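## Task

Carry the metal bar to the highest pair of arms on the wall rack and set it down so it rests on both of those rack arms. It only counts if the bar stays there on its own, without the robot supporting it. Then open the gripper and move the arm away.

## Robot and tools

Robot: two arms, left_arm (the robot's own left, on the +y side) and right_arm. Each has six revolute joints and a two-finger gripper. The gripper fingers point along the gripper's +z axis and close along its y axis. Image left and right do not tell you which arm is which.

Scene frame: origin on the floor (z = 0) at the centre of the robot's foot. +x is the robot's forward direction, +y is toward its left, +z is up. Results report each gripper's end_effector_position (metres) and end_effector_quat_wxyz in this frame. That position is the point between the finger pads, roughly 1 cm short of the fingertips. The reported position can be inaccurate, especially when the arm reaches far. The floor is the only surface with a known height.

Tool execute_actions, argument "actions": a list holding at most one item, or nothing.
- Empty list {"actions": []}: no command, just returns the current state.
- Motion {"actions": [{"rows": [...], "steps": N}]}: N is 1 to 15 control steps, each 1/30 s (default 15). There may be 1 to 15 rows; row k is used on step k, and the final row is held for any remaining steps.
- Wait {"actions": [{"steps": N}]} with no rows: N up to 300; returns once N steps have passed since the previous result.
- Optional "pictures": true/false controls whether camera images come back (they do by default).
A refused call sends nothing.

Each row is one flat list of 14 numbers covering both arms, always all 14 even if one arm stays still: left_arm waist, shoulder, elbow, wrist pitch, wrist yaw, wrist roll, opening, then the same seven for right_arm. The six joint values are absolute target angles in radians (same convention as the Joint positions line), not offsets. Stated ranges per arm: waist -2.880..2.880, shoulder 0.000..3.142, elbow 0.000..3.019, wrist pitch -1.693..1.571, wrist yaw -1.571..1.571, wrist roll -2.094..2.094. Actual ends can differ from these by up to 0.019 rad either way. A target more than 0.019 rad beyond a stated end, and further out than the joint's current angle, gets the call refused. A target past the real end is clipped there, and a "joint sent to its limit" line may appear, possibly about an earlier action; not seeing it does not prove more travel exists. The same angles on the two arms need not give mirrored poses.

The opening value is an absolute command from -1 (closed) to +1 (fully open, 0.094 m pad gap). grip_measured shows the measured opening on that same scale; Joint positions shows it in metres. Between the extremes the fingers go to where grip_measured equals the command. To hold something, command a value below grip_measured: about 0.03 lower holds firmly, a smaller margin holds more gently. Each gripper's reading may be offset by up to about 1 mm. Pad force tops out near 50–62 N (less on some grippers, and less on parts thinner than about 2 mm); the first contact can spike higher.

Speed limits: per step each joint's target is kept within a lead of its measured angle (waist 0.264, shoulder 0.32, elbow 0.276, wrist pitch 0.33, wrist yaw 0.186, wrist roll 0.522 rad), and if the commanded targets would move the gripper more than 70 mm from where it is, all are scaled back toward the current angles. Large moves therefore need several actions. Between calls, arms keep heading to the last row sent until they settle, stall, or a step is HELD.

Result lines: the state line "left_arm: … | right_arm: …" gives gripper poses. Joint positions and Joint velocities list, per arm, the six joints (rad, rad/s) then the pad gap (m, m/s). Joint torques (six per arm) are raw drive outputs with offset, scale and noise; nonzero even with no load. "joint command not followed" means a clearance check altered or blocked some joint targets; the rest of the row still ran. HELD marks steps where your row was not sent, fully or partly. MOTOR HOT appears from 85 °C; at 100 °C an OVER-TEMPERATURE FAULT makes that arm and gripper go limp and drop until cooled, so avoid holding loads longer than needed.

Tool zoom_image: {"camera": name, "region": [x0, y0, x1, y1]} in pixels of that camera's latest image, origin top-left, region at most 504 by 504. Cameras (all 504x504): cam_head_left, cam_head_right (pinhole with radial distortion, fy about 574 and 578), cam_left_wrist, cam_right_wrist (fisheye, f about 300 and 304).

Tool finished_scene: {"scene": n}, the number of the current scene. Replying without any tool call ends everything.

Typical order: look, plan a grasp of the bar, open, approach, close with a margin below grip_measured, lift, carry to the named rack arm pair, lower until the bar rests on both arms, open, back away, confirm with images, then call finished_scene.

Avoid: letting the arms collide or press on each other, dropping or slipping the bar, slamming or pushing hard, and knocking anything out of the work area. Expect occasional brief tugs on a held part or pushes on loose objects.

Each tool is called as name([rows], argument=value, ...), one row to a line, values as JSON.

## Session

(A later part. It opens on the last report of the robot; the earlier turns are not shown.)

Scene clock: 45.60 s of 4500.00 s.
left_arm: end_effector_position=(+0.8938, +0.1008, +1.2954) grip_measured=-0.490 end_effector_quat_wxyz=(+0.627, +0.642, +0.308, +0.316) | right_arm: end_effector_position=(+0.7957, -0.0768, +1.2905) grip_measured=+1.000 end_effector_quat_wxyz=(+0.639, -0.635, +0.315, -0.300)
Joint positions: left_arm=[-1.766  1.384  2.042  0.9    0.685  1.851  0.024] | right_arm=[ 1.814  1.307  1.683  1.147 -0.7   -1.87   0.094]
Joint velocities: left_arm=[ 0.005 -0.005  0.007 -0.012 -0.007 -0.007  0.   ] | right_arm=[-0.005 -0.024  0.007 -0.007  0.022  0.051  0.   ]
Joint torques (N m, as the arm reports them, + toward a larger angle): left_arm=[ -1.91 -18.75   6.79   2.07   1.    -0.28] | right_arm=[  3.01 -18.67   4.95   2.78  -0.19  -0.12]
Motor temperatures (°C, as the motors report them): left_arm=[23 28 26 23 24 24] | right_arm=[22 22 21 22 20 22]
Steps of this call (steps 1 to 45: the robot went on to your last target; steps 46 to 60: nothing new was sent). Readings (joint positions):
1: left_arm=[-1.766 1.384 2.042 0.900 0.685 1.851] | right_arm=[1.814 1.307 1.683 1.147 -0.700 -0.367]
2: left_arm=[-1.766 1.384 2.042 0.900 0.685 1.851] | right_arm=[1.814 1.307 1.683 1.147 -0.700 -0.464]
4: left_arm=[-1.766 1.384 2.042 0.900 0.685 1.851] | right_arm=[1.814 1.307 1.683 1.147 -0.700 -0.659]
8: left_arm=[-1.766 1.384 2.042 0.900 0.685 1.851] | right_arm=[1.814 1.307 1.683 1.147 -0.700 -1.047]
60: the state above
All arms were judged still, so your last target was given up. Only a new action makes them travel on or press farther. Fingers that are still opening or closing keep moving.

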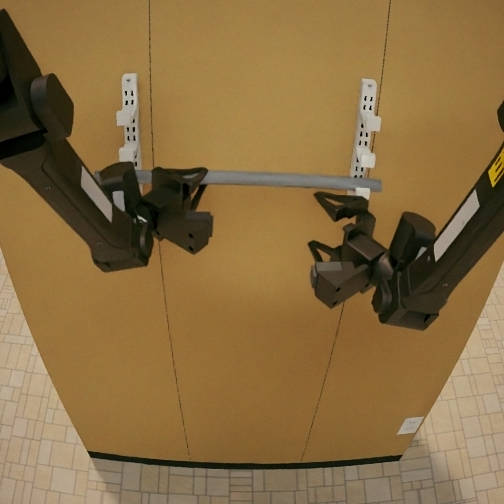

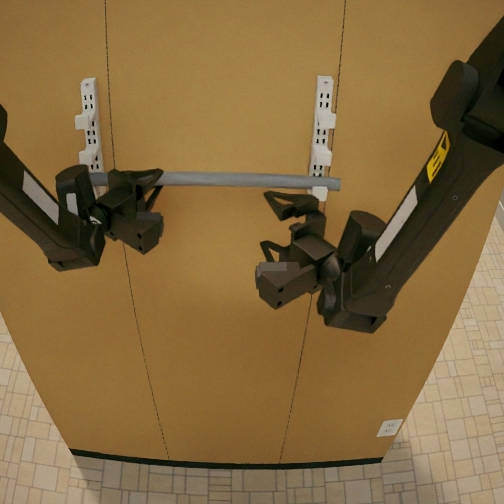

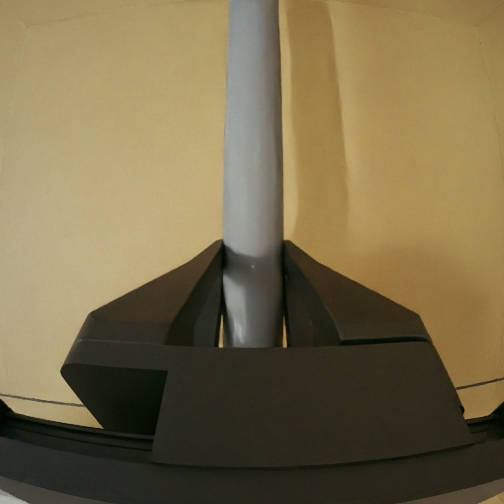

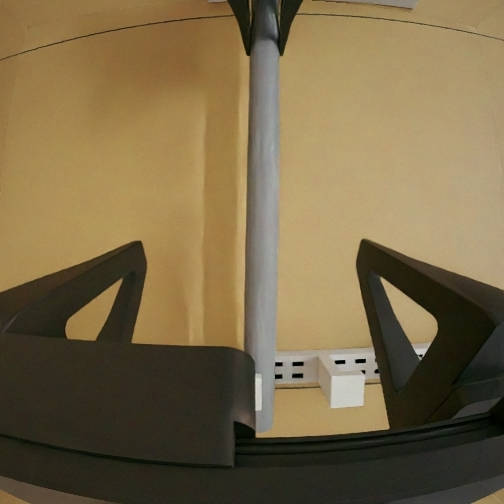

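execute_actions([
  {"rows": [[-1.77,1.40,2.07,0.90,0.7,1.84,-0.6, 1.89,1.28,1.70,1.09,-0.7,-1.99,0.2]], "steps": 15},
], pictures=false)

execute_actions([
  {"rows": [[-1.77,1.40,2.07,0.90,0.7,1.84,-0.6, 1.89,1.36,1.97,0.89,-0.7,-1.99,0.2]], "steps": 15},
], pictures=false)

execute_actions([
  {"steps": 25},
])

Scene clock: 50.83 s of 4500.00 s.
left_arm: end_effector_position=(+0.8938, +0.1008, +1.2954) grip_measured=-0.490 end_effector_quat_wxyz=(+0.627, +0.642, +0.308, +0.316) | right_arm: end_effector_position=(+0.7973, -0.0499, +1.2983) grip_measured=+0.202 end_effector_quat_wxyz=(+0.641, -0.632, +0.307, -0.309)
Joint positions: left_arm=[-1.766  1.384  2.042  0.9    0.685  1.851  0.024] | right_arm=[ 1.893  1.307  1.684  1.102 -0.699 -1.976  0.056]
Joint velocities: left_arm=[-0.005 -0.015 -0.007  0.012  0.007 -0.066 -0.   ] | right_arm=[-0.015  0.005 -0.012 -0.002  0.007 -0.037  0.   ]
Joint torques (N m, as the arm reports them, + toward a larger angle): left_arm=[ -1.88 -18.76   6.79   2.07   1.    -0.28] | right_arm=[  3.05 -18.63   4.88   1.16  -0.33  -0.11]
Motor temperatures (°C, as the motors report them): left_arm=[23 28 26 23 24 24] | right_arm=[22 23 22 22 20 22]
Steps of this call (steps 1 to 90: nothing new was sent; then 1.73 s passed at rest; steps 91 to 105: all 15 steps of this action). Readings (joint positions):
91: left_arm=[-1.766 1.384 2.042 0.900 0.685 1.851] | right_arm=[1.819 1.307 1.683 1.140 -0.699 -1.886]
92: left_arm=[-1.766 1.384 2.042 0.900 0.685 1.851] | right_arm=[1.830 1.307 1.684 1.126 -0.699 -1.905]
94: left_arm=[-1.766 1.384 2.042 0.900 0.685 1.851] | right_arm=[1.863 1.307 1.684 1.109 -0.699 -1.932]
98: left_arm=[-1.766 1.384 2.042 0.900 0.685 1.851] | right_arm=[1.893 1.307 1.684 1.103 -0.699 -1.960]
105: the state above

Scene clock: 51.33 s of 4500.00 s.
left_arm: end_effector_position=(+0.8938, +0.1008, +1.2954) grip_measured=-0.490 end_effector_quat_wxyz=(+0.627, +0.642, +0.308, +0.316) | right_arm: end_effector_position=(+0.8749, -0.0579, +1.3063) grip_measured=+0.202 end_effector_quat_wxyz=(+0.642, -0.629, +0.302, -0.318)
Joint positions: left_arm=[-1.766  1.384  2.042  0.9    0.685  1.851  0.024] | right_arm=[ 1.893  1.362  1.958  0.901 -0.699 -1.98   0.056]
Joint velocities: left_arm=[-0.015  0.005  0.002 -0.017 -0.007 -0.022  0.   ] | right_arm=[-0.005  0.005  0.007 -0.012 -0.007  0.022  0.   ]
Joint torques (N m, as the arm reports them, + toward a larger angle): left_arm=[ -1.91 -18.73   6.79   2.07   1.    -0.28] | right_arm=[  3.29 -18.96   6.19   1.09  -0.31  -0.1 ]
Motor temperatures (°C, as the motors report them): left_arm=[23 28 26 23 24 24] | right_arm=[22 23 22 22 20 22]
Steps of this call (steps 1 to 15: all 15 steps of this action). Readings (joint positions):
1: left_arm=[-1.766 1.384 2.042 0.900 0.685 1.851] | right_arm=[1.893 1.311 1.707 1.074 -0.705 -1.977]
2: left_arm=[-1.766 1.384 2.042 0.900 0.685 1.851] | right_arm=[1.893 1.331 1.768 1.015 -0.706 -1.977]
4: left_arm=[-1.766 1.384 2.042 0.900 0.685 1.851] | right_arm=[1.893 1.368 1.891 0.938 -0.699 -1.979]
8: left_arm=[-1.766 1.384 2.042 0.900 0.685 1.851] | right_arm=[1.893 1.365 1.956 0.908 -0.699 -1.980]
15: the state above

Scene clock: 52.17 s of 4500.00 s.
left_arm: end_effector_position=(+0.8938, +0.1008, +1.2954) grip_measured=-0.490 end_effector_quat_wxyz=(+0.627, +0.642, +0.308, +0.316) | right_arm: end_effector_position=(+0.8749, -0.0579, +1.3063) grip_measured=+0.202 end_effector_quat_wxyz=(+0.642, -0.629, +0.302, -0.318)
Joint positions: left_arm=[-1.766  1.384  2.042  0.9    0.685  1.851  0.024] | right_arm=[ 1.893  1.362  1.958  0.901 -0.699 -1.98   0.056]
Joint velocities: left_arm=[ 0.005  0.005 -0.002 -0.027  0.066  0.007  0.001] | right_arm=[ 0.005 -0.005  0.017  0.002  0.066 -0.007  0.001]
Joint torques (N m, as the arm reports them, + toward a larger angle): left_arm=[ -1.88 -18.77   6.79   2.08   1.    -0.27] | right_arm=[  2.94 -18.65   6.29   1.19  -0.32  -0.09]
Motor temperatures (°C, as the motors report them): left_arm=[23 28 26 23 24 24] | right_arm=[22 23 22 22 20 22]
Steps of this call (steps 1 to 15: the robot went on to your last target; steps 16 to 25: nothing new was sent). Readings (joint positions):
1: left_arm=[-1.766 1.384 2.042 0.900 0.685 1.851] | right_arm=[1.893 1.362 1.958 0.901 -0.699 -1.980]
2: left_arm=[-1.766 1.384 2.042 0.900 0.685 1.851] | right_arm=[1.893 1.362 1.958 0.901 -0.699 -1.980]
4: left_arm=[-1.766 1.384 2.042 0.900 0.685 1.851] | right_arm=[1.893 1.362 1.958 0.901 -0.699 -1.980]
8: left_arm=[-1.766 1.384 2.042 0.900 0.685 1.851] | right_arm=[1.893 1.362 1.958 0.901 -0.699 -1.980]
25: the state above
All arms were judged still, so your last target was given up. Only a new action makes them travel on or press farther. Fingers that are still opening or closing keep moving.

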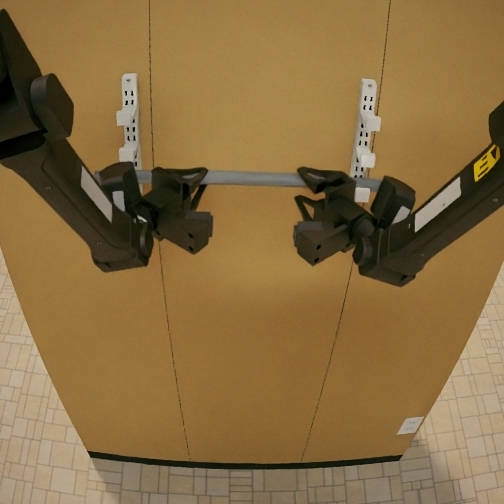

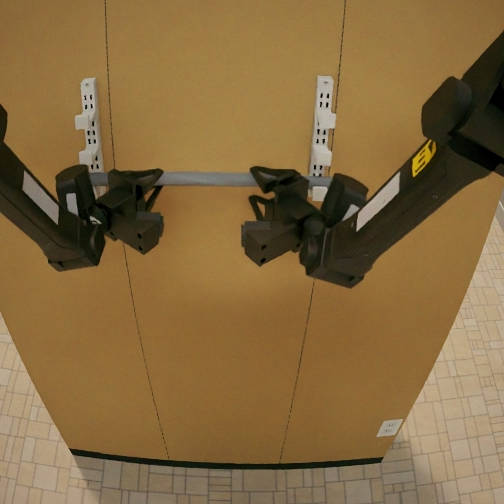

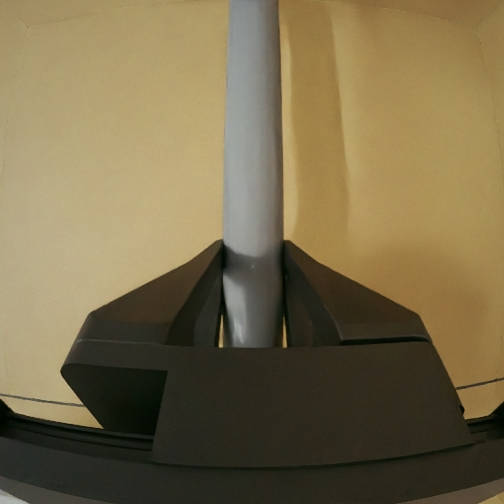

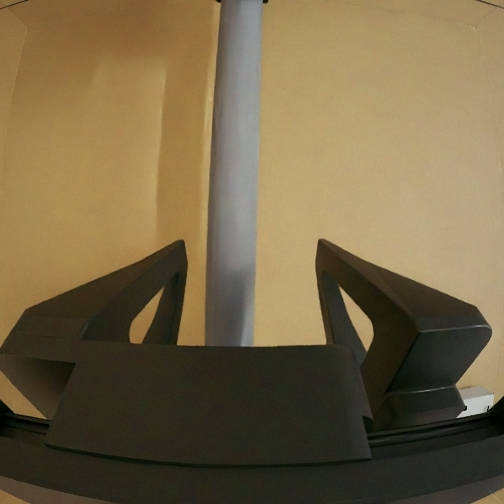

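execute_actions([
  {"rows": [[-1.77,1.40,2.07,0.90,0.7,1.84,-0.6, 1.89,1.405,2.11,0.775,-0.7,-1.99,0.2]], "steps": 15},
], pictures=false)

execute_actions([
  {"steps": 25},
])

Scene clock: 59.27 s of 4500.00 s.
left_arm: end_effector_position=(+0.8938, +0.1008, +1.2954) grip_measured=-0.490 end_effector_quat_wxyz=(+0.627, +0.642, +0.308, +0.316) | right_arm: end_effector_position=(+0.9029, -0.0594, +1.3057) grip_measured=+0.202 end_effector_quat_wxyz=(+0.641, -0.633, +0.306, -0.309)
Joint positions: left_arm=[-1.766  1.384  2.042  0.9    0.685  1.851  0.024] | right_arm=[ 1.893  1.395  2.083  0.787 -0.701 -1.981  0.056]
Joint velocities: left_arm=[ 0.005 -0.005 -0.012 -0.007  0.081  0.051 -0.001] | right_arm=[-0.005  0.005 -0.007  0.002 -0.11  -0.007 -0.001]
Joint torques (N m, as the arm reports them, + toward a larger angle): left_arm=[ -1.89 -18.77   6.79   2.08   1.    -0.28] | right_arm=[  3.06 -18.27   8.37   1.18  -0.27  -0.1 ]
Motor temperatures (°C, as the motors report them): left_arm=[23 28 27 23 24 24] | right_arm=[22 23 22 22 20 22]
Steps of this call (steps 1 to 90: nothing new was sent; then 3.60 s passed at rest; steps 91 to 105: all 15 steps of this action). Readings (joint positions):
91: left_arm=[-1.766 1.384 2.042 0.900 0.685 1.851] | right_arm=[1.893 1.365 1.973 0.882 -0.702 -1.980]
92: left_arm=[-1.766 1.384 2.042 0.900 0.685 1.851] | right_arm=[1.893 1.378 2.007 0.844 -0.702 -1.980]
94: left_arm=[-1.766 1.384 2.042 0.900 0.685 1.851] | right_arm=[1.893 1.394 2.060 0.805 -0.700 -1.981]
98: left_arm=[-1.766 1.384 2.042 0.900 0.685 1.851] | right_arm=[1.893 1.395 2.083 0.791 -0.700 -1.981]
105: the state above

Scene clock: 60.10 s of 4500.00 s.
left_arm: end_effector_position=(+0.8938, +0.1008, +1.2954) grip_measured=-0.490 end_effector_quat_wxyz=(+0.627, +0.642, +0.308, +0.316) | right_arm: end_effector_position=(+0.9029, -0.0594, +1.3057) grip_measured=+0.202 end_effector_quat_wxyz=(+0.641, -0.633, +0.306, -0.309)
Joint positions: left_arm=[-1.766  1.384  2.042  0.9    0.685  1.851  0.024] | right_arm=[ 1.893  1.395  2.083  0.787 -0.701 -1.981  0.056]
Joint velocities: left_arm=[ 0.005 -0.005 -0.022 -0.002 -0.037 -0.022 -0.   ] | right_arm=[ 0.005  0.005  0.012  0.002 -0.037 -0.081 -0.001]
Joint torques (N m, as the arm reports them, + toward a larger angle): left_arm=[ -1.9  -18.74   6.79   2.07   1.    -0.28] | right_arm=[  2.78 -18.44   8.31   1.18  -0.24  -0.1 ]
Motor temperatures (°C, as the motors report them): left_arm=[23 28 27 23 24 24] | right_arm=[22 23 22 22 20 22]
Steps of this call (steps 1 to 15: the robot went on to your last target; steps 16 to 25: nothing new was sent). Readings (joint positions):
1: left_arm=[-1.766 1.384 2.042 0.900 0.685 1.851] | right_arm=[1.893 1.395 2.083 0.787 -0.701 -1.981]
2: left_arm=[-1.766 1.384 2.042 0.900 0.685 1.851] | right_arm=[1.893 1.395 2.083 0.787 -0.701 -1.981]
4: left_arm=[-1.766 1.384 2.042 0.900 0.685 1.851] | right_arm=[1.893 1.395 2.083 0.787 -0.701 -1.981]
8: left_arm=[-1.766 1.384 2.042 0.900 0.685 1.851] | right_arm=[1.893 1.395 2.083 0.787 -0.701 -1.981]
25: the state above
All arms were judged still, so your last target was given up. Only a new action makes them travel on or press farther. Fingers that are still opening or closing keep moving.

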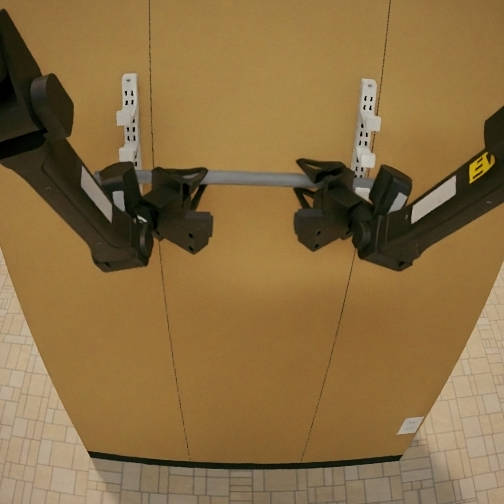

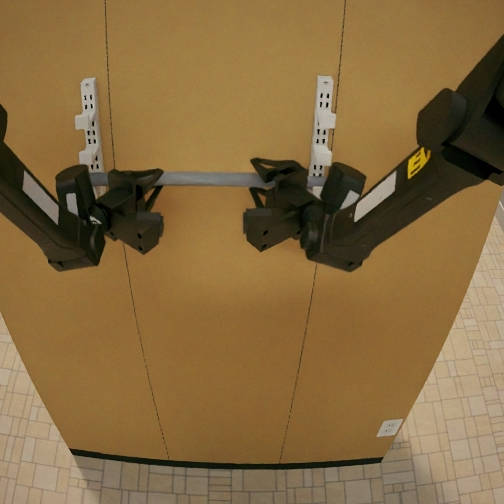

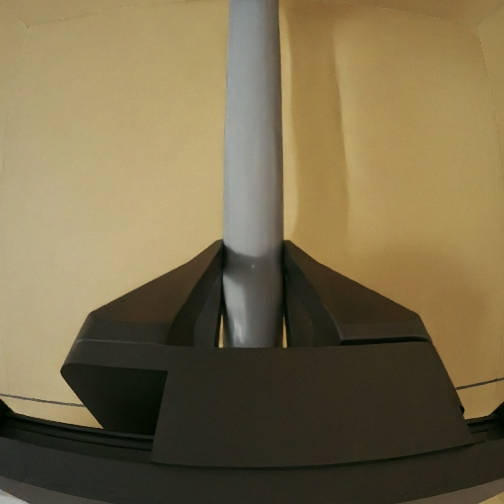

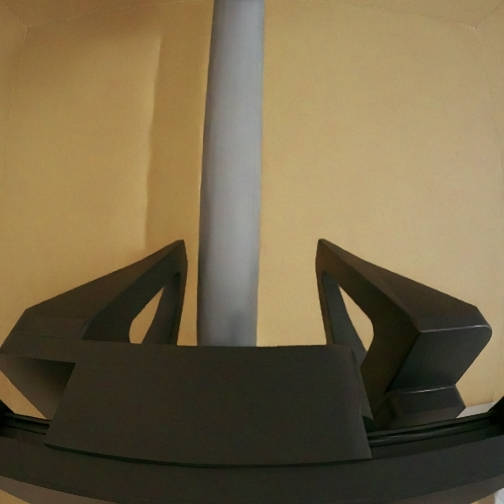

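execute_actions([
  {"rows": [[-1.77,1.40,2.07,0.90,0.7,1.84,-0.6, 1.89,1.405,2.11,0.775,-0.7,-1.99,-0.4]], "steps": 15},
], pictures=false)

execute_actions([
  {"rows": [[-1.77,1.27,1.96,0.95,0.7,1.84,-0.6, 1.89,1.285,2.0,0.83,-0.7,-1.99,-0.4]], "steps": 15},
], pictures=false)

execute_actions([
  {"steps": 25},
])

Scene clock: 66.67 s of 4500.00 s.
left_arm: end_effector_position=(+0.8940, +0.1007, +1.2960) grip_measured=-0.490 end_effector_quat_wxyz=(+0.628, +0.641, +0.307, +0.317) | right_arm: end_effector_position=(+0.8999, -0.0581, +1.2984) grip_measured=-0.398 end_effector_quat_wxyz=(+0.638, -0.636, +0.310, -0.304)
Joint positions: left_arm=[-1.766  1.384  2.042  0.901  0.686  1.851  0.024] | right_arm=[ 1.891  1.402  2.083  0.779 -0.696 -1.98   0.028]
Joint velocities: left_arm=[ 0.005 -0.005 -0.017  0.002 -0.007  0.022  0.001] | right_arm=[-0.005  0.005  0.017  0.007 -0.022  0.022 -0.001]
Joint torques (N m, as the arm reports them, + toward a larger angle): left_arm=[ -1.89 -18.76   6.72   2.     0.92  -0.28] | right_arm=[  3.42 -18.83   8.38   1.59  -0.45  -0.09]
Motor temperatures (°C, as the motors report them): left_arm=[23 28 27 23 25 24] | right_arm=[22 23 23 22 20 22]
Steps of this call (steps 1 to 90: nothing new was sent; then 3.07 s passed at rest; steps 91 to 105: all 15 steps of this action). Readings (joint positions):
91: left_arm=[-1.766 1.384 2.042 0.900 0.685 1.851] | right_arm=[1.893 1.395 2.083 0.787 -0.701 -1.981]
92: left_arm=[-1.766 1.384 2.042 0.901 0.686 1.851] | right_arm=[1.893 1.395 2.083 0.783 -0.696 -1.980]
94: left_arm=[-1.766 1.384 2.042 0.901 0.687 1.850] | right_arm=[1.891 1.399 2.083 0.779 -0.693 -1.980]
98: left_arm=[-1.766 1.384 2.042 0.901 0.686 1.851] | right_arm=[1.891 1.402 2.083 0.779 -0.696 -1.980]
105: the state above

Scene clock: 67.17 s of 4500.00 s.
left_arm: end_effector_position=(+0.8800, +0.1007, +1.2966) grip_measured=-0.490 end_effector_quat_wxyz=(+0.624, +0.646, +0.320, +0.301) | right_arm: end_effector_position=(+0.8857, -0.0585, +1.2999) grip_measured=-0.398 end_effector_quat_wxyz=(+0.634, -0.642, +0.318, -0.291)
Joint positions: left_arm=[-1.766  1.343  1.956  0.91   0.682  1.843  0.024] | right_arm=[ 1.89   1.359  1.996  0.791 -0.693 -1.98   0.028]
Joint velocities: left_arm=[-0.005 -0.005  0.002 -0.007  0.022 -0.095  0.001] | right_arm=[ 0.015  0.005  0.002  0.017 -0.11  -0.007  0.001]
Joint torques (N m, as the arm reports them, + toward a larger angle): left_arm=[ -1.83 -25.07   4.73   3.83   1.15  -0.2 ] | right_arm=[  3.22 -23.45   5.84   3.26  -0.64  -0.11]
Motor temperatures (°C, as the motors report them): left_arm=[23 28 27 23 25 24] | right_arm=[22 23 23 22 20 22]
Steps of this call (steps 1 to 15: all 15 steps of this action). Readings (joint positions):
1: left_arm=[-1.766 1.378 2.031 0.903 0.683 1.852] | right_arm=[1.891 1.397 2.070 0.782 -0.694 -1.980]
2: left_arm=[-1.766 1.363 2.003 0.906 0.682 1.852] | right_arm=[1.891 1.380 2.039 0.789 -0.694 -1.980]
4: left_arm=[-1.766 1.345 1.965 0.908 0.682 1.849] | right_arm=[1.891 1.362 2.004 0.791 -0.693 -1.980]
8: left_arm=[-1.766 1.343 1.956 0.910 0.682 1.843] | right_arm=[1.890 1.359 1.996 0.791 -0.693 -1.980]
15: the state above

Scene clock: 68.00 s of 4500.00 s.
left_arm: end_effector_position=(+0.8800, +0.1007, +1.2966) grip_measured=-0.490 end_effector_quat_wxyz=(+0.624, +0.646, +0.320, +0.301) | right_arm: end_effector_position=(+0.8857, -0.0585, +1.2999) grip_measured=-0.398 end_effector_quat_wxyz=(+0.634, -0.642, +0.318, -0.291)
Joint positions: left_arm=[-1.766  1.343  1.956  0.91   0.682  1.843  0.024] | right_arm=[ 1.89   1.359  1.996  0.791 -0.693 -1.98   0.028]
Joint velocities: left_arm=[ 0.005 -0.024 -0.002 -0.017  0.007 -0.007 -0.001] | right_arm=[ 0.005 -0.015  0.002  0.007  0.037 -0.066  0.001]
Joint torques (N m, as the arm reports them, + toward a larger angle): left_arm=[ -1.83 -25.06   4.74   3.83   1.15  -0.2 ] | right_arm=[  3.01 -23.54   5.81   3.35  -0.63  -0.1 ]
Motor temperatures (°C, as the motors report them): left_arm=[23 28 27 23 25 24] | right_arm=[22 23 23 22 20 22]
Steps of this call (steps 1 to 15: the robot went on to your last target; steps 16 to 25: nothing new was sent). Readings (joint positions):
1: left_arm=[-1.766 1.343 1.956 0.910 0.682 1.843] | right_arm=[1.890 1.359 1.996 0.791 -0.693 -1.980]
2: left_arm=[-1.766 1.343 1.956 0.910 0.682 1.843] | right_arm=[1.890 1.359 1.996 0.791 -0.693 -1.980]
4: left_arm=[-1.766 1.343 1.956 0.910 0.682 1.843] | right_arm=[1.890 1.359 1.996 0.791 -0.693 -1.980]
8: left_arm=[-1.766 1.343 1.956 0.910 0.682 1.843] | right_arm=[1.890 1.359 1.996 0.791 -0.693 -1.980]
25: the state above
All arms were judged still, so your last target was given up. Only a new action makes them travel on or press farther. Fingers that are still opening or closing keep moving.

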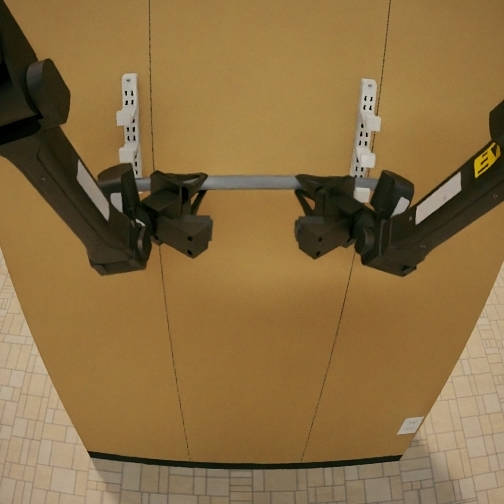

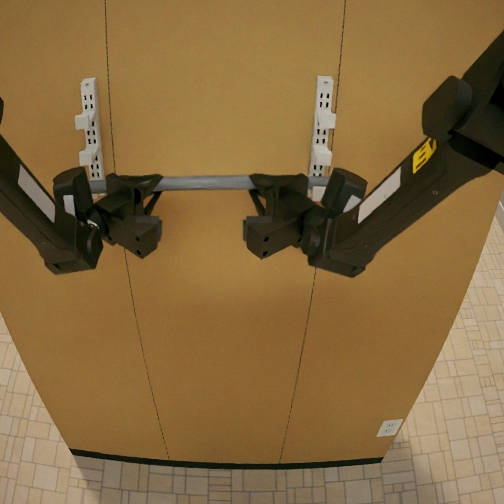

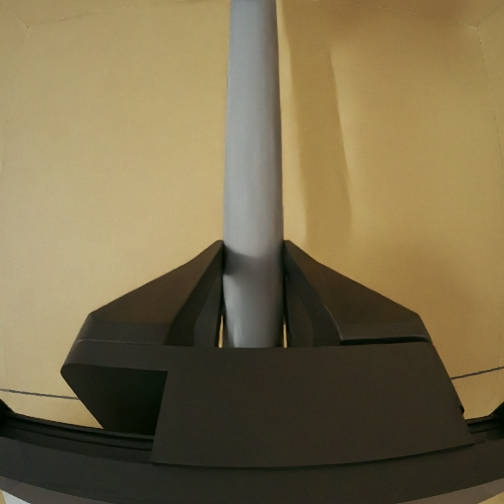

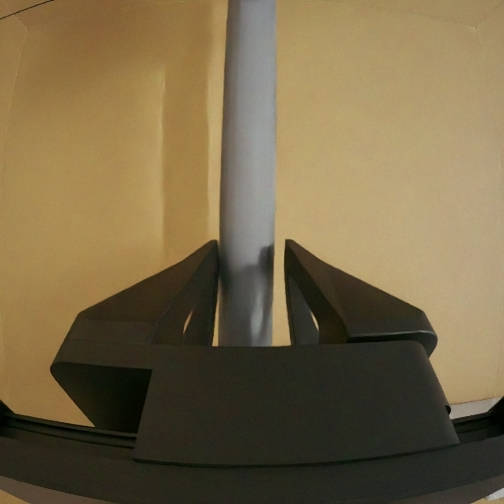

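execute_actions([
  {"rows": [[-1.77,1.25,2.05,0.95,0.7,1.84,-0.6, 1.89,1.265,2.09,0.83,-0.7,-1.99,-0.4]], "steps": 15},
], pictures=false)

execute_actions([
  {"steps": 25},
], pictures=false)

Scene clock: 72.43 s of 4500.00 s.
left_arm: end_effector_position=(+0.8801, +0.1010, +1.2965) grip_measured=-0.490 end_effector_quat_wxyz=(+0.624, +0.646, +0.321, +0.302) | right_arm: end_effector_position=(+0.8862, -0.0587, +1.3003) grip_measured=-0.398 end_effector_quat_wxyz=(+0.634, -0.642, +0.318, -0.292)
Joint positions: left_arm=[-1.766  1.343  1.956  0.91   0.68   1.843  0.024] | right_arm=[ 1.89   1.359  1.997  0.791 -0.693 -1.98   0.028]
Joint velocities: left_arm=[-0.005  0.005  0.012 -0.017 -0.051 -0.037  0.001] | right_arm=[-0.005  0.005 -0.002 -0.007  0.022  0.022 -0.001]
Joint torques (N m, as the arm reports them, + toward a larger angle): left_arm=[ -1.68 -23.52   8.25   3.07   0.83  -0.19] | right_arm=[  3.24 -21.97  10.34   2.61  -0.47  -0.1 ]
Motor temperatures (°C, as the motors report them): left_arm=[23 28 26 23 25 24] | right_arm=[22 24 23 22 20 22]
Steps of this call (steps 1 to 90: nothing new was sent; then 0.93 s passed at rest; steps 91 to 105: all 15 steps of this action). Readings (joint positions):
91: left_arm=[-1.766 1.343 1.956 0.910 0.681 1.843] | right_arm=[1.890 1.359 1.996 0.791 -0.693 -1.980]
92: left_arm=[-1.766 1.343 1.956 0.910 0.680 1.843] | right_arm=[1.890 1.359 1.997 0.791 -0.693 -1.980]
94: left_arm=[-1.766 1.343 1.956 0.910 0.680 1.843] | right_arm=[1.890 1.359 1.997 0.791 -0.693 -1.980]
98: left_arm=[-1.766 1.343 1.956 0.910 0.680 1.843] | right_arm=[1.890 1.359 1.997 0.791 -0.693 -1.980]
105: the state above

Scene clock: 73.27 s of 4500.00 s.
left_arm: end_effector_position=(+0.8801, +0.1010, +1.2965) grip_measured=-0.490 end_effector_quat_wxyz=(+0.624, +0.646, +0.321, +0.302) | right_arm: end_effector_position=(+0.8862, -0.0587, +1.3003) grip_measured=-0.398 end_effector_quat_wxyz=(+0.634, -0.642, +0.318, -0.292)
Joint positions: left_arm=[-1.766  1.343  1.956  0.91   0.68   1.843  0.024] | right_arm=[ 1.89   1.359  1.997  0.791 -0.693 -1.98   0.028]
Joint velocities: left_arm=[-0.005 -0.005  0.007  0.007  0.022  0.007 -0.   ] | right_arm=[-0.005 -0.015  0.002 -0.012  0.066 -0.081  0.001]
Joint torques (N m, as the arm reports them, + toward a larger angle): left_arm=[ -1.68 -23.5    8.25   3.07   0.83  -0.19] | right_arm=[  3.37 -22.08  10.26   2.55  -0.47  -0.08]
Motor temperatures (°C, as the motors report them): left_arm=[23 28 27 23 25 24] | right_arm=[22 24 23 22 20 22]
Steps of this call (steps 1 to 15: the robot went on to your last target; steps 16 to 25: nothing new was sent). Readings (joint positions):
1: left_arm=[-1.766 1.343 1.956 0.910 0.680 1.843] | right_arm=[1.890 1.359 1.997 0.791 -0.693 -1.980]
2: left_arm=[-1.766 1.343 1.956 0.910 0.680 1.843] | right_arm=[1.890 1.359 1.997 0.791 -0.693 -1.980]
4: left_arm=[-1.766 1.343 1.956 0.910 0.680 1.843] | right_arm=[1.890 1.359 1.997 0.791 -0.693 -1.980]
8: left_arm=[-1.766 1.343 1.956 0.910 0.680 1.843] | right_arm=[1.890 1.359 1.997 0.791 -0.693 -1.980]
25: the state above
All arms were judged still, so your last target was given up. Only a new action makes them travel on or press farther. Fingers that are still opening or closing keep moving.

execute_actions([
  {"rows": [[-1.766,1.343,2.07,0.91,0.68,1.843,-0.6, 1.89,1.359,2.11,0.791,-0.693,-1.98,-0.4]], "steps": 15},
], pictures=false)

execute_actions([
  {"steps": 25},
], pictures=false)

Scene clock: 83.43 s of 4500.00 s.
left_arm: end_effector_position=(+0.8920, +0.1025, +1.2983) grip_measured=-0.490 end_effector_quat_wxyz=(+0.625, +0.642, +0.318, +0.310) | right_arm: end_effector_position=(+0.8971, -0.0600, +1.3024) grip_measured=-0.398 end_effector_quat_wxyz=(+0.636, -0.638, +0.312, -0.302)
Joint positions: left_arm=[-1.766  1.362  2.01   0.894  0.675  1.842  0.024] | right_arm=[ 1.89   1.381  2.051  0.786 -0.694 -1.98   0.028]
Joint velocities: left_arm=[-0.005  0.005  0.007 -0.027 -0.022 -0.007  0.   ] | right_arm=[ 0.015 -0.005 -0.007 -0.007 -0.051  0.022 -0.   ]
Joint torques (N m, as the arm reports them, + toward a larger angle): left_arm=[ -1.55 -21.33   9.01   2.79   0.5   -0.17] | right_arm=[  3.25 -20.52  11.28   1.86  -0.23  -0.02]
Motor temperatures (°C, as the motors report them): left_arm=[23 29 27 23 25 24] | right_arm=[23 24 24 22 20 22]
Steps of this call (steps 1 to 90: nothing new was sent; then 6.67 s passed at rest; steps 91 to 105: all 15 steps of this action). Readings (joint positions):
91: left_arm=[-1.766 1.345 1.962 0.908 0.679 1.843] | right_arm=[1.890 1.360 2.004 0.791 -0.693 -1.980]
92: left_arm=[-1.766 1.352 1.978 0.903 0.677 1.842] | right_arm=[1.890 1.368 2.019 0.788 -0.694 -1.980]
94: left_arm=[-1.766 1.361 1.998 0.902 0.679 1.842] | right_arm=[1.890 1.380 2.044 0.786 -0.693 -1.980]
98: left_arm=[-1.766 1.362 2.009 0.894 0.675 1.842] | right_arm=[1.890 1.381 2.051 0.786 -0.694 -1.980]
105: the state above

Scene clock: 84.27 s of 4500.00 s.
left_arm: end_effector_position=(+0.8920, +0.1025, +1.2983) grip_measured=-0.490 end_effector_quat_wxyz=(+0.625, +0.642, +0.318, +0.310) | right_arm: end_effector_position=(+0.8971, -0.0600, +1.3024) grip_measured=-0.398 end_effector_quat_wxyz=(+0.636, -0.638, +0.312, -0.302)
Joint positions: left_arm=[-1.766  1.362  2.01   0.894  0.675  1.842  0.024] | right_arm=[ 1.89   1.381  2.051  0.786 -0.694 -1.98   0.028]
Joint velocities: left_arm=[-0.005  0.015 -0.002 -0.002 -0.051  0.007  0.   ] | right_arm=[-0.024 -0.015  0.007 -0.012 -0.051  0.007 -0.   ]
Joint torques (N m, as the arm reports them, + toward a larger angle): left_arm=[ -1.52 -21.3    9.02   2.78   0.49  -0.17] | right_arm=[  3.16 -20.44  11.35   2.    -0.26  -0.02]
Motor temperatures (°C, as the motors report them): left_arm=[23 29 27 23 25 24] | right_arm=[23 24 24 22 20 22]
Steps of this call (steps 1 to 15: the robot went on to your last target; steps 16 to 25: nothing new was sent). Readings (joint positions):
1: left_arm=[-1.766 1.362 2.010 0.894 0.675 1.842] | right_arm=[1.890 1.381 2.051 0.786 -0.694 -1.980]
2: left_arm=[-1.766 1.362 2.010 0.894 0.675 1.842] | right_arm=[1.890 1.381 2.051 0.786 -0.694 -1.980]
4: left_arm=[-1.766 1.362 2.010 0.894 0.675 1.842] | right_arm=[1.890 1.381 2.051 0.786 -0.694 -1.980]
8: left_arm=[-1.766 1.362 2.010 0.894 0.675 1.842] | right_arm=[1.890 1.381 2.051 0.786 -0.694 -1.980]
25: the state above
All arms were judged still, so your last target was given up. Only a new action makes them travel on or press farther. Fingers that are still opening or closing keep moving.

execute_actions([
  {"rows": [[-1.766,1.16,1.93,0.90,0.68,1.843,-0.6, 1.89,1.18,1.97,0.79,-0.693,-1.98,-0.4]], "steps": 15},
], pictures=false)

execute_actions([
  {"steps": 10},
], pictures=false)

Scene clock: 98.07 s of 4500.00 s.
left_arm: end_effector_position=(+0.8799, +0.1041, +1.2975) grip_measured=-0.490 end_effector_quat_wxyz=(+0.614, +0.652, +0.338, +0.289) | right_arm: end_effector_position=(+0.8812, -0.0598, +1.3034) grip_measured=-0.398 end_effector_quat_wxyz=(+0.631, -0.645, +0.323, -0.284)
Joint positions: left_arm=[-1.764  1.312  1.924  0.868  0.664  1.84   0.024] | right_arm=[ 1.89   1.332  1.955  0.785 -0.689 -1.98   0.028]
Joint velocities: left_arm=[ 0.005 -0.015 -0.017 -0.002 -0.037 -0.007  0.001] | right_arm=[-0.024 -0.015 -0.017 -0.002  0.051 -0.022 -0.001]
Joint torques (N m, as the arm reports them, + toward a larger angle): left_arm=[ -1.47 -24.96   4.87   2.77   0.79  -0.16] | right_arm=[  3.37 -23.85   6.19   1.84  -0.41  -0.04]
Motor temperatures (°C, as the motors report them): left_arm=[23 29 28 23 24 24] | right_arm=[23 24 25 22 20 22]
Steps of this call (steps 1 to 90: nothing new was sent; then 10.30 s passed at rest; steps 91 to 105: all 15 steps of this action). Readings (joint positions):
91: left_arm=[-1.766 1.359 2.003 0.893 0.673 1.842] | right_arm=[1.890 1.379 2.043 0.786 -0.693 -1.980]
92: left_arm=[-1.766 1.349 1.986 0.888 0.672 1.843] | right_arm=[1.890 1.369 2.024 0.786 -0.692 -1.980]
94: left_arm=[-1.764 1.333 1.957 0.880 0.671 1.842] | right_arm=[1.890 1.355 1.994 0.786 -0.691 -1.980]
98: left_arm=[-1.764 1.319 1.932 0.873 0.668 1.840] | right_arm=[1.890 1.340 1.968 0.785 -0.689 -1.980]
105: the state above

Scene clock: 98.40 s of 4500.00 s.
left_arm: end_effector_position=(+0.8798, +0.1041, +1.2975) grip_measured=-0.490 end_effector_quat_wxyz=(+0.614, +0.652, +0.338, +0.288) | right_arm: end_effector_position=(+0.8808, -0.0599, +1.3036) grip_measured=-0.398 end_effector_quat_wxyz=(+0.631, -0.646, +0.323, -0.283)
Joint positions: left_arm=[-1.764  1.312  1.923  0.867  0.663  1.84   0.024] | right_arm=[ 1.89   1.33   1.953  0.785 -0.689 -1.98   0.028]
Joint velocities: left_arm=[ 0.005 -0.015 -0.022 -0.017  0.022 -0.037 -0.001] | right_arm=[-0.005 -0.015 -0.007 -0.012 -0.095  0.037 -0.001]
Joint torques (N m, as the arm reports them, + toward a larger angle): left_arm=[ -1.51 -25.68   4.79   2.82   0.74  -0.16] | right_arm=[  2.97 -23.83   6.18   1.85  -0.41  -0.01]
Motor temperatures (°C, as the motors report them): left_arm=[23 29 28 23 24 24] | right_arm=[23 24 25 22 20 22]
Steps of this call (steps 1 to 10: the robot went on to your last target). Readings (joint positions):
1: left_arm=[-1.764 1.312 1.923 0.868 0.664 1.840] | right_arm=[1.890 1.331 1.954 0.785 -0.689 -1.980]
2: left_arm=[-1.764 1.312 1.923 0.868 0.664 1.840] | right_arm=[1.890 1.331 1.954 0.785 -0.689 -1.980]
4: left_arm=[-1.764 1.312 1.923 0.868 0.663 1.840] | right_arm=[1.890 1.331 1.953 0.785 -0.689 -1.980]
8: left_arm=[-1.764 1.312 1.923 0.868 0.663 1.840] | right_arm=[1.890 1.330 1.953 0.785 -0.689 -1.980]
10: the state above

execute_actions([
  {"rows": [[-1.766,1.285,1.94,1.02,0.70,1.843,-0.6, 1.89,1.305,1.97,0.88,-0.70,-1.98,-0.4]], "steps": 15},
], pictures=false)

execute_actions([
  {"steps": 10},
], pictures=false)

Scene clock: 102.80 s of 4500.00 s.
left_arm: end_effector_position=(+0.8795, +0.1058, +1.3129) grip_measured=-0.490 end_effector_quat_wxyz=(+0.626, +0.640, +0.306, +0.324) | right_arm: end_effector_position=(+0.8828, -0.0621, +1.3152) grip_measured=-0.398 end_effector_quat_wxyz=(+0.639, -0.636, +0.307, -0.305)
Joint positions: left_arm=[-1.762  1.319  1.923  0.969  0.678  1.85   0.024] | right_arm=[ 1.89   1.331  1.952  0.845 -0.701 -1.98   0.028]
Joint velocities: left_arm=[ 0.034 -0.005  0.012  0.012 -0.212 -0.051  0.   ] | right_arm=[-0.005 -0.005 -0.007  0.007  0.095 -0.022  0.001]
Joint torques (N m, as the arm reports them, + toward a larger angle): left_arm=[ -2.37 -22.95   5.72   4.23   1.64  -0.23] | right_arm=[  2.94 -19.89   7.09   3.12  -0.21   0.01]
Motor temperatures (°C, as the motors report them): left_arm=[23 30 28 23 24 24] | right_arm=[23 25 25 22 20 22]
Steps of this call (steps 1 to 15: the robot went on to your last target; steps 16 to 90: nothing new was sent; then 0.90 s passed at rest; steps 91 to 105: all 15 steps of this action). Readings (joint positions):
91: left_arm=[-1.764 1.312 1.923 0.882 0.668 1.840] | right_arm=[1.890 1.330 1.953 0.793 -0.692 -1.980]
92: left_arm=[-1.763 1.315 1.923 0.913 0.674 1.843] | right_arm=[1.890 1.330 1.952 0.810 -0.697 -1.980]
94: left_arm=[-1.763 1.318 1.923 0.952 0.678 1.846] | right_arm=[1.890 1.331 1.952 0.831 -0.701 -1.980]
98: left_arm=[-1.763 1.319 1.923 0.968 0.681 1.850] | right_arm=[1.890 1.331 1.952 0.844 -0.701 -1.980]
105: the state above

Scene clock: 103.13 s of 4500.00 s.
left_arm: end_effector_position=(+0.8805, +0.1133, +1.3109) grip_measured=-0.490 end_effector_quat_wxyz=(+0.617, +0.646, +0.300, +0.335) | right_arm: end_effector_position=(+0.8835, -0.0629, +1.3179) grip_measured=-0.398 end_effector_quat_wxyz=(+0.640, -0.634, +0.304, -0.310)
Joint positions: left_arm=[-1.741  1.319  1.923  0.976  0.667  1.86   0.024] | right_arm=[ 1.89   1.33   1.952  0.857 -0.702 -1.98   0.028]
Joint velocities: left_arm=[-0.005  0.005  0.007 -0.007  0.168 -0.022  0.001] | right_arm=[-0.015 -0.005 -0.007 -0.027  0.007 -0.095 -0.001]
Joint torques (N m, as the arm reports them, + toward a larger angle): left_arm=[ -3.43 -21.93   5.56   4.04   1.57  -0.32] | right_arm=[  3.01 -20.11   7.13   2.88  -0.18  -0.01]
Motor temperatures (°C, as the motors report them): left_arm=[23 30 28 23 24 24] | right_arm=[23 25 25 22 20 22]
Steps of this call (steps 1 to 10: the robot went on to your last target). Readings (joint positions):
1: left_arm=[-1.760 1.319 1.923 0.970 0.668 1.851] | right_arm=[1.890 1.331 1.952 0.847 -0.701 -1.980]
2: left_arm=[-1.755 1.319 1.923 0.972 0.660 1.855] | right_arm=[1.890 1.331 1.952 0.850 -0.701 -1.980]
4: left_arm=[-1.745 1.319 1.923 0.976 0.657 1.855] | right_arm=[1.890 1.330 1.952 0.854 -0.702 -1.980]
8: left_arm=[-1.741 1.319 1.923 0.976 0.656 1.857] | right_arm=[1.890 1.330 1.952 0.857 -0.702 -1.980]
10: the state above

execute_actions([
  {"rows": [[-1.77,1.22,1.75,1.145,0.70,1.843,-0.6, 1.89,1.23,1.78,1.02,-0.70,-1.98,-0.4]], "steps": 15},
], pictures=false)

execute_actions([
  {"steps": 10},
])

Scene clock: 109.10 s of 4500.00 s.
left_arm: end_effector_position=(+0.8244, +0.1034, +1.3005) grip_measured=-0.489 end_effector_quat_wxyz=(+0.624, +0.646, +0.312, +0.310) | right_arm: end_effector_position=(+0.8467, -0.0641, +1.3286) grip_measured=-0.398 end_effector_quat_wxyz=(+0.642, -0.629, +0.299, -0.321)
Joint positions: left_arm=[-1.752  1.28   1.731  1.096  0.685  1.838  0.024] | right_arm=[ 1.89   1.271  1.779  0.997 -0.701 -1.98   0.028]
Joint velocities: left_arm=[-0.005 -0.005 -0.002  0.012 -0.007  0.022 -0.001] | right_arm=[-0.005 -0.005 -0.002  0.012  0.007  0.037  0.001]
Joint torques (N m, as the arm reports them, + toward a larger angle): left_arm=[ -2.93 -22.92   4.91   4.17   1.02  -0.15] | right_arm=[  2.94 -20.71   4.42   2.68  -0.24   0.  ]
Motor temperatures (°C, as the motors report them): left_arm=[23 30 27 23 25 24] | right_arm=[23 25 24 22 20 22]
Steps of this call (steps 1 to 30: the robot went on to your last target; steps 31 to 90: nothing new was sent; then 2.47 s passed at rest; steps 91 to 105: all 15 steps of this action). Readings (joint positions):
91: left_arm=[-1.742 1.319 1.901 0.992 0.666 1.855] | right_arm=[1.890 1.325 1.927 0.879 -0.696 -1.980]
92: left_arm=[-1.743 1.298 1.849 1.030 0.665 1.858] | right_arm=[1.890 1.301 1.872 0.925 -0.696 -1.980]
94: left_arm=[-1.743 1.278 1.770 1.078 0.679 1.861] | right_arm=[1.890 1.274 1.798 0.974 -0.701 -1.980]
98: left_arm=[-1.750 1.281 1.731 1.094 0.685 1.838] | right_arm=[1.890 1.271 1.779 0.993 -0.701 -1.980]
105: the state above

Scene clock: 109.43 s of 4500.00 s.
left_arm: end_effector_position=(+0.8244, +0.1034, +1.3005) grip_measured=-0.489 end_effector_quat_wxyz=(+0.624, +0.646, +0.312, +0.310) | right_arm: end_effector_position=(+0.8467, -0.0641, +1.3286) grip_measured=-0.398 end_effector_quat_wxyz=(+0.642, -0.629, +0.299, -0.321)
Joint positions: left_arm=[-1.752  1.28   1.731  1.096  0.685  1.839  0.024] | right_arm=[ 1.89   1.271  1.779  0.997 -0.701 -1.98   0.028]
Joint velocities: left_arm=[-0.005  0.005 -0.007  0.012 -0.022  0.022  0.   ] | right_arm=[-0.005  0.005 -0.007  0.012  0.066 -0.037  0.   ]
Joint torques (N m, as the arm reports them, + toward a larger angle): left_arm=[ -3.15 -22.16   5.06   4.27   1.01  -0.15] | right_arm=[  2.91 -20.77   4.52   2.71  -0.23  -0.03]
Motor temperatures (°C, as the motors report them): left_arm=[23 30 27 23 25 24] | right_arm=[23 25 24 22 20 22]
Steps of this call (steps 1 to 10: the robot went on to your last target). Readings (joint positions):
1: left_arm=[-1.752 1.280 1.731 1.096 0.685 1.838] | right_arm=[1.890 1.271 1.779 0.997 -0.701 -1.980]
2: left_arm=[-1.752 1.280 1.731 1.096 0.685 1.839] | right_arm=[1.890 1.271 1.779 0.997 -0.701 -1.980]
4: left_arm=[-1.752 1.280 1.731 1.096 0.685 1.839] | right_arm=[1.890 1.271 1.779 0.997 -0.701 -1.980]
8: left_arm=[-1.752 1.280 1.731 1.096 0.685 1.839] | right_arm=[1.890 1.271 1.779 0.997 -0.701 -1.980]
10: the state above

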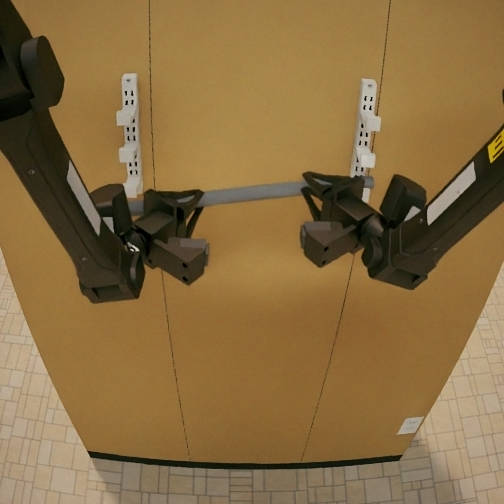

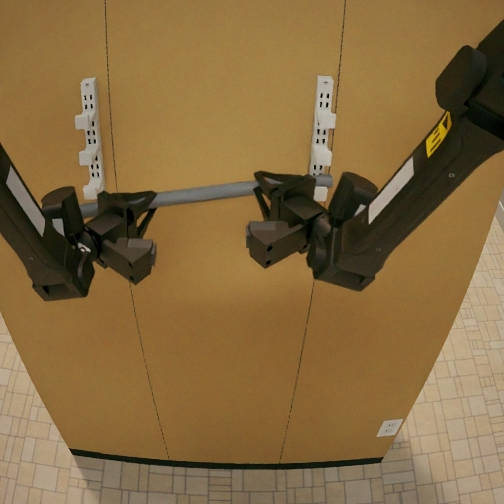

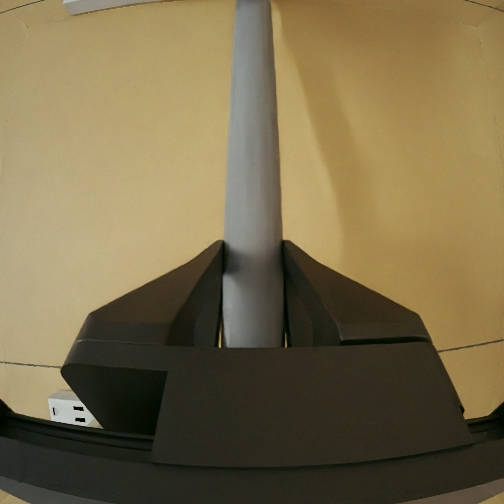

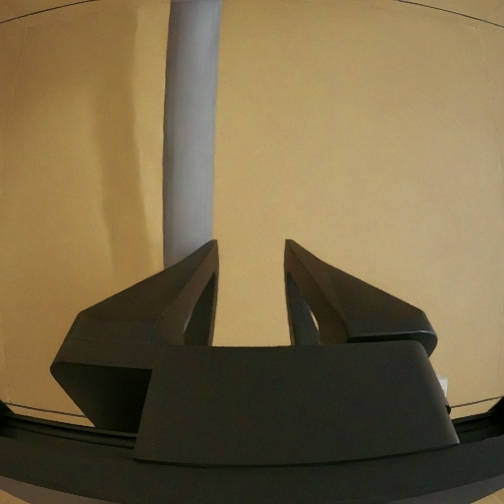

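execute_actions([
  {"rows": [[-1.77,1.25,1.75,1.145,0.70,1.843,-0.6, 1.89,1.27,1.79,0.99,-0.70,-1.98,0.5]], "steps": 10},
], pictures=false)

execute_actions([
  {"rows": [[-1.77,1.25,1.75,1.145,0.70,1.843,-0.6, 1.89,1.325,1.86,0.96,-0.70,-1.98,0.5]], "steps": 15},
], pictures=false)

execute_actions([
  {"steps": 10},
])

Scene clock: 116.47 s of 4500.00 s.
left_arm: end_effector_position=(+0.8244, +0.1034, +1.3005) grip_measured=-0.489 end_effector_quat_wxyz=(+0.624, +0.646, +0.312, +0.310) | right_arm: end_effector_position=(+0.8467, -0.0641, +1.3286) grip_measured=+0.498 end_effector_quat_wxyz=(+0.642, -0.629, +0.299, -0.321)
Joint positions: left_arm=[-1.752  1.28   1.731  1.096  0.685  1.839  0.024] | right_arm=[ 1.89   1.271  1.779  0.997 -0.701 -1.98   0.07 ]
Joint velocities: left_arm=[ 0.005 -0.015 -0.022  0.007 -0.037 -0.051  0.   ] | right_arm=[ 0.005 -0.015 -0.007  0.002 -0.007 -0.022 -0.001]
Joint torques (N m, as the arm reports them, + toward a larger angle): left_arm=[ -2.9  -20.65   4.76   4.23   1.02  -0.14] | right_arm=[  2.93 -17.81   5.48   1.37  -0.24  -0.04]
Motor temperatures (°C, as the motors report them): left_arm=[23 30 27 23 25 24] | right_arm=[23 25 24 22 20 22]
Steps of this call (steps 1 to 15: the robot went on to your last target; steps 16 to 90: nothing new was sent; then 3.70 s passed at rest; steps 91 to 100: all 10 steps of this action). Readings (joint positions):
91: left_arm=[-1.752 1.280 1.731 1.096 0.685 1.839] | right_arm=[1.890 1.271 1.779 0.997 -0.701 -1.980]
92: left_arm=[-1.752 1.280 1.731 1.096 0.685 1.839] | right_arm=[1.890 1.271 1.779 0.997 -0.701 -1.980]
94: left_arm=[-1.752 1.280 1.731 1.096 0.685 1.839] | right_arm=[1.890 1.271 1.779 0.997 -0.701 -1.980]
98: left_arm=[-1.752 1.280 1.731 1.096 0.685 1.839] | right_arm=[1.890 1.271 1.779 0.997 -0.701 -1.980]
100: the state above

Scene clock: 116.97 s of 4500.00 s.
left_arm: end_effector_position=(+0.8244, +0.1034, +1.3005) grip_measured=-0.489 end_effector_quat_wxyz=(+0.624, +0.646, +0.312, +0.310) | right_arm: end_effector_position=(+0.8535, -0.0612, +1.3182) grip_measured=+0.498 end_effector_quat_wxyz=(+0.642, -0.630, +0.299, -0.320)
Joint positions: left_arm=[-1.752  1.28   1.731  1.096  0.685  1.839  0.024] | right_arm=[ 1.89   1.305  1.835  0.972 -0.701 -1.98   0.07 ]
Joint velocities: left_arm=[ 0.005  0.005  0.012  0.017 -0.081 -0.066  0.001] | right_arm=[ 0.015 -0.005  0.007 -0.007 -0.007  0.022 -0.   ]
Joint torques (N m, as the arm reports them, + toward a larger angle): left_arm=[ -2.94 -20.61   4.76   4.23   1.02  -0.14] | right_arm=[  3.05 -16.91   6.98   1.22  -0.21  -0.02]
Motor temperatures (°C, as the motors report them): left_arm=[23 30 27 23 25 24] | right_arm=[23 25 24 22 20 22]
Steps of this call (steps 1 to 15: all 15 steps of this action). Readings (joint positions):
1: left_arm=[-1.752 1.280 1.731 1.096 0.685 1.839] | right_arm=[1.890 1.273 1.785 0.993 -0.701 -1.980]
2: left_arm=[-1.752 1.280 1.731 1.096 0.685 1.839] | right_arm=[1.890 1.281 1.802 0.986 -0.701 -1.980]
4: left_arm=[-1.752 1.280 1.731 1.096 0.685 1.839] | right_arm=[1.890 1.294 1.829 0.977 -0.701 -1.980]
8: left_arm=[-1.752 1.280 1.731 1.096 0.685 1.839] | right_arm=[1.890 1.302 1.835 0.973 -0.701 -1.980]
15: the state above

Scene clock: 117.30 s of 4500.00 s.
left_arm: end_effector_position=(+0.8244, +0.1034, +1.3005) grip_measured=-0.489 end_effector_quat_wxyz=(+0.624, +0.646, +0.312, +0.310) | right_arm: end_effector_position=(+0.8535, -0.0612, +1.3182) grip_measured=+0.498 end_effector_quat_wxyz=(+0.642, -0.630, +0.299, -0.320)
Joint positions: left_arm=[-1.752  1.28   1.731  1.096  0.685  1.839  0.024] | right_arm=[ 1.89   1.305  1.835  0.972 -0.701 -1.98   0.07 ]
Joint velocities: left_arm=[-0.005 -0.005  0.002  0.007 -0.007 -0.007 -0.001] | right_arm=[ 0.005 -0.015 -0.027 -0.002  0.037 -0.007 -0.001]
Joint torques (N m, as the arm reports them, + toward a larger angle): left_arm=[ -2.93 -20.64   4.76   4.23   1.02  -0.13] | right_arm=[  3.04 -16.45   7.01   1.15  -0.24  -0.03]
Motor temperatures (°C, as the motors report them): left_arm=[23 30 27 23 25 24] | right_arm=[23 25 24 22 20 22]
Steps of this call (steps 1 to 10: the robot went on to your last target). Readings (joint positions):
1: left_arm=[-1.752 1.280 1.731 1.096 0.685 1.839] | right_arm=[1.890 1.305 1.835 0.972 -0.701 -1.980]
2: left_arm=[-1.752 1.280 1.731 1.096 0.685 1.839] | right_arm=[1.890 1.305 1.835 0.972 -0.701 -1.980]
4: left_arm=[-1.752 1.280 1.731 1.096 0.685 1.839] | right_arm=[1.890 1.305 1.835 0.972 -0.701 -1.980]
8: left_arm=[-1.752 1.280 1.731 1.096 0.685 1.839] | right_arm=[1.890 1.305 1.835 0.972 -0.701 -1.980]
10: the state above

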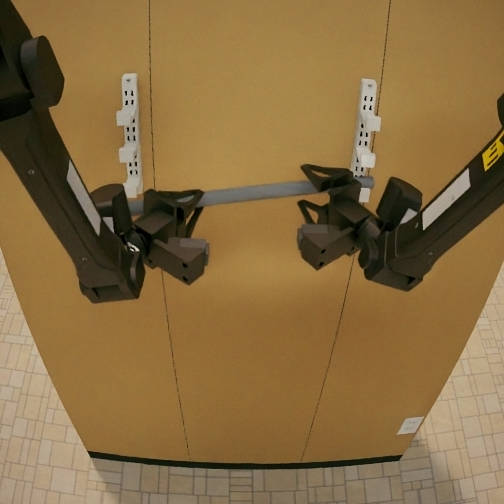

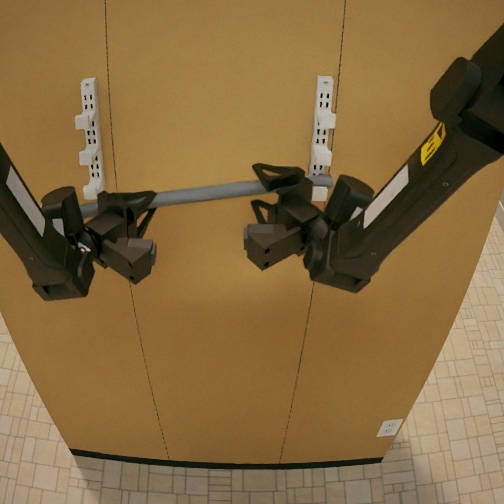

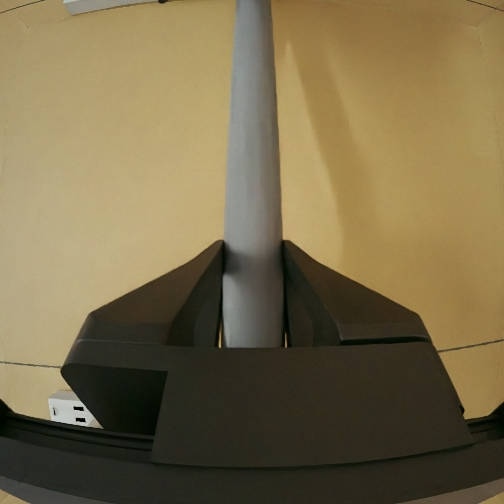

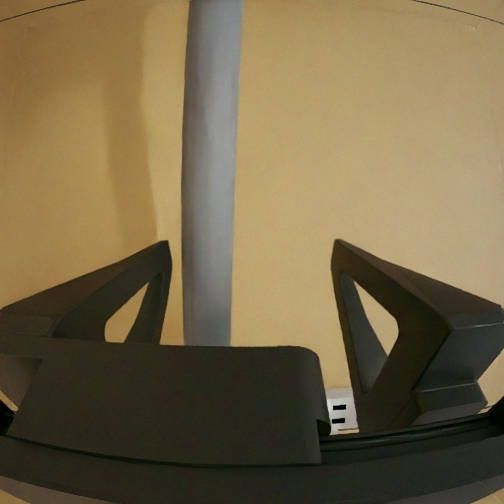

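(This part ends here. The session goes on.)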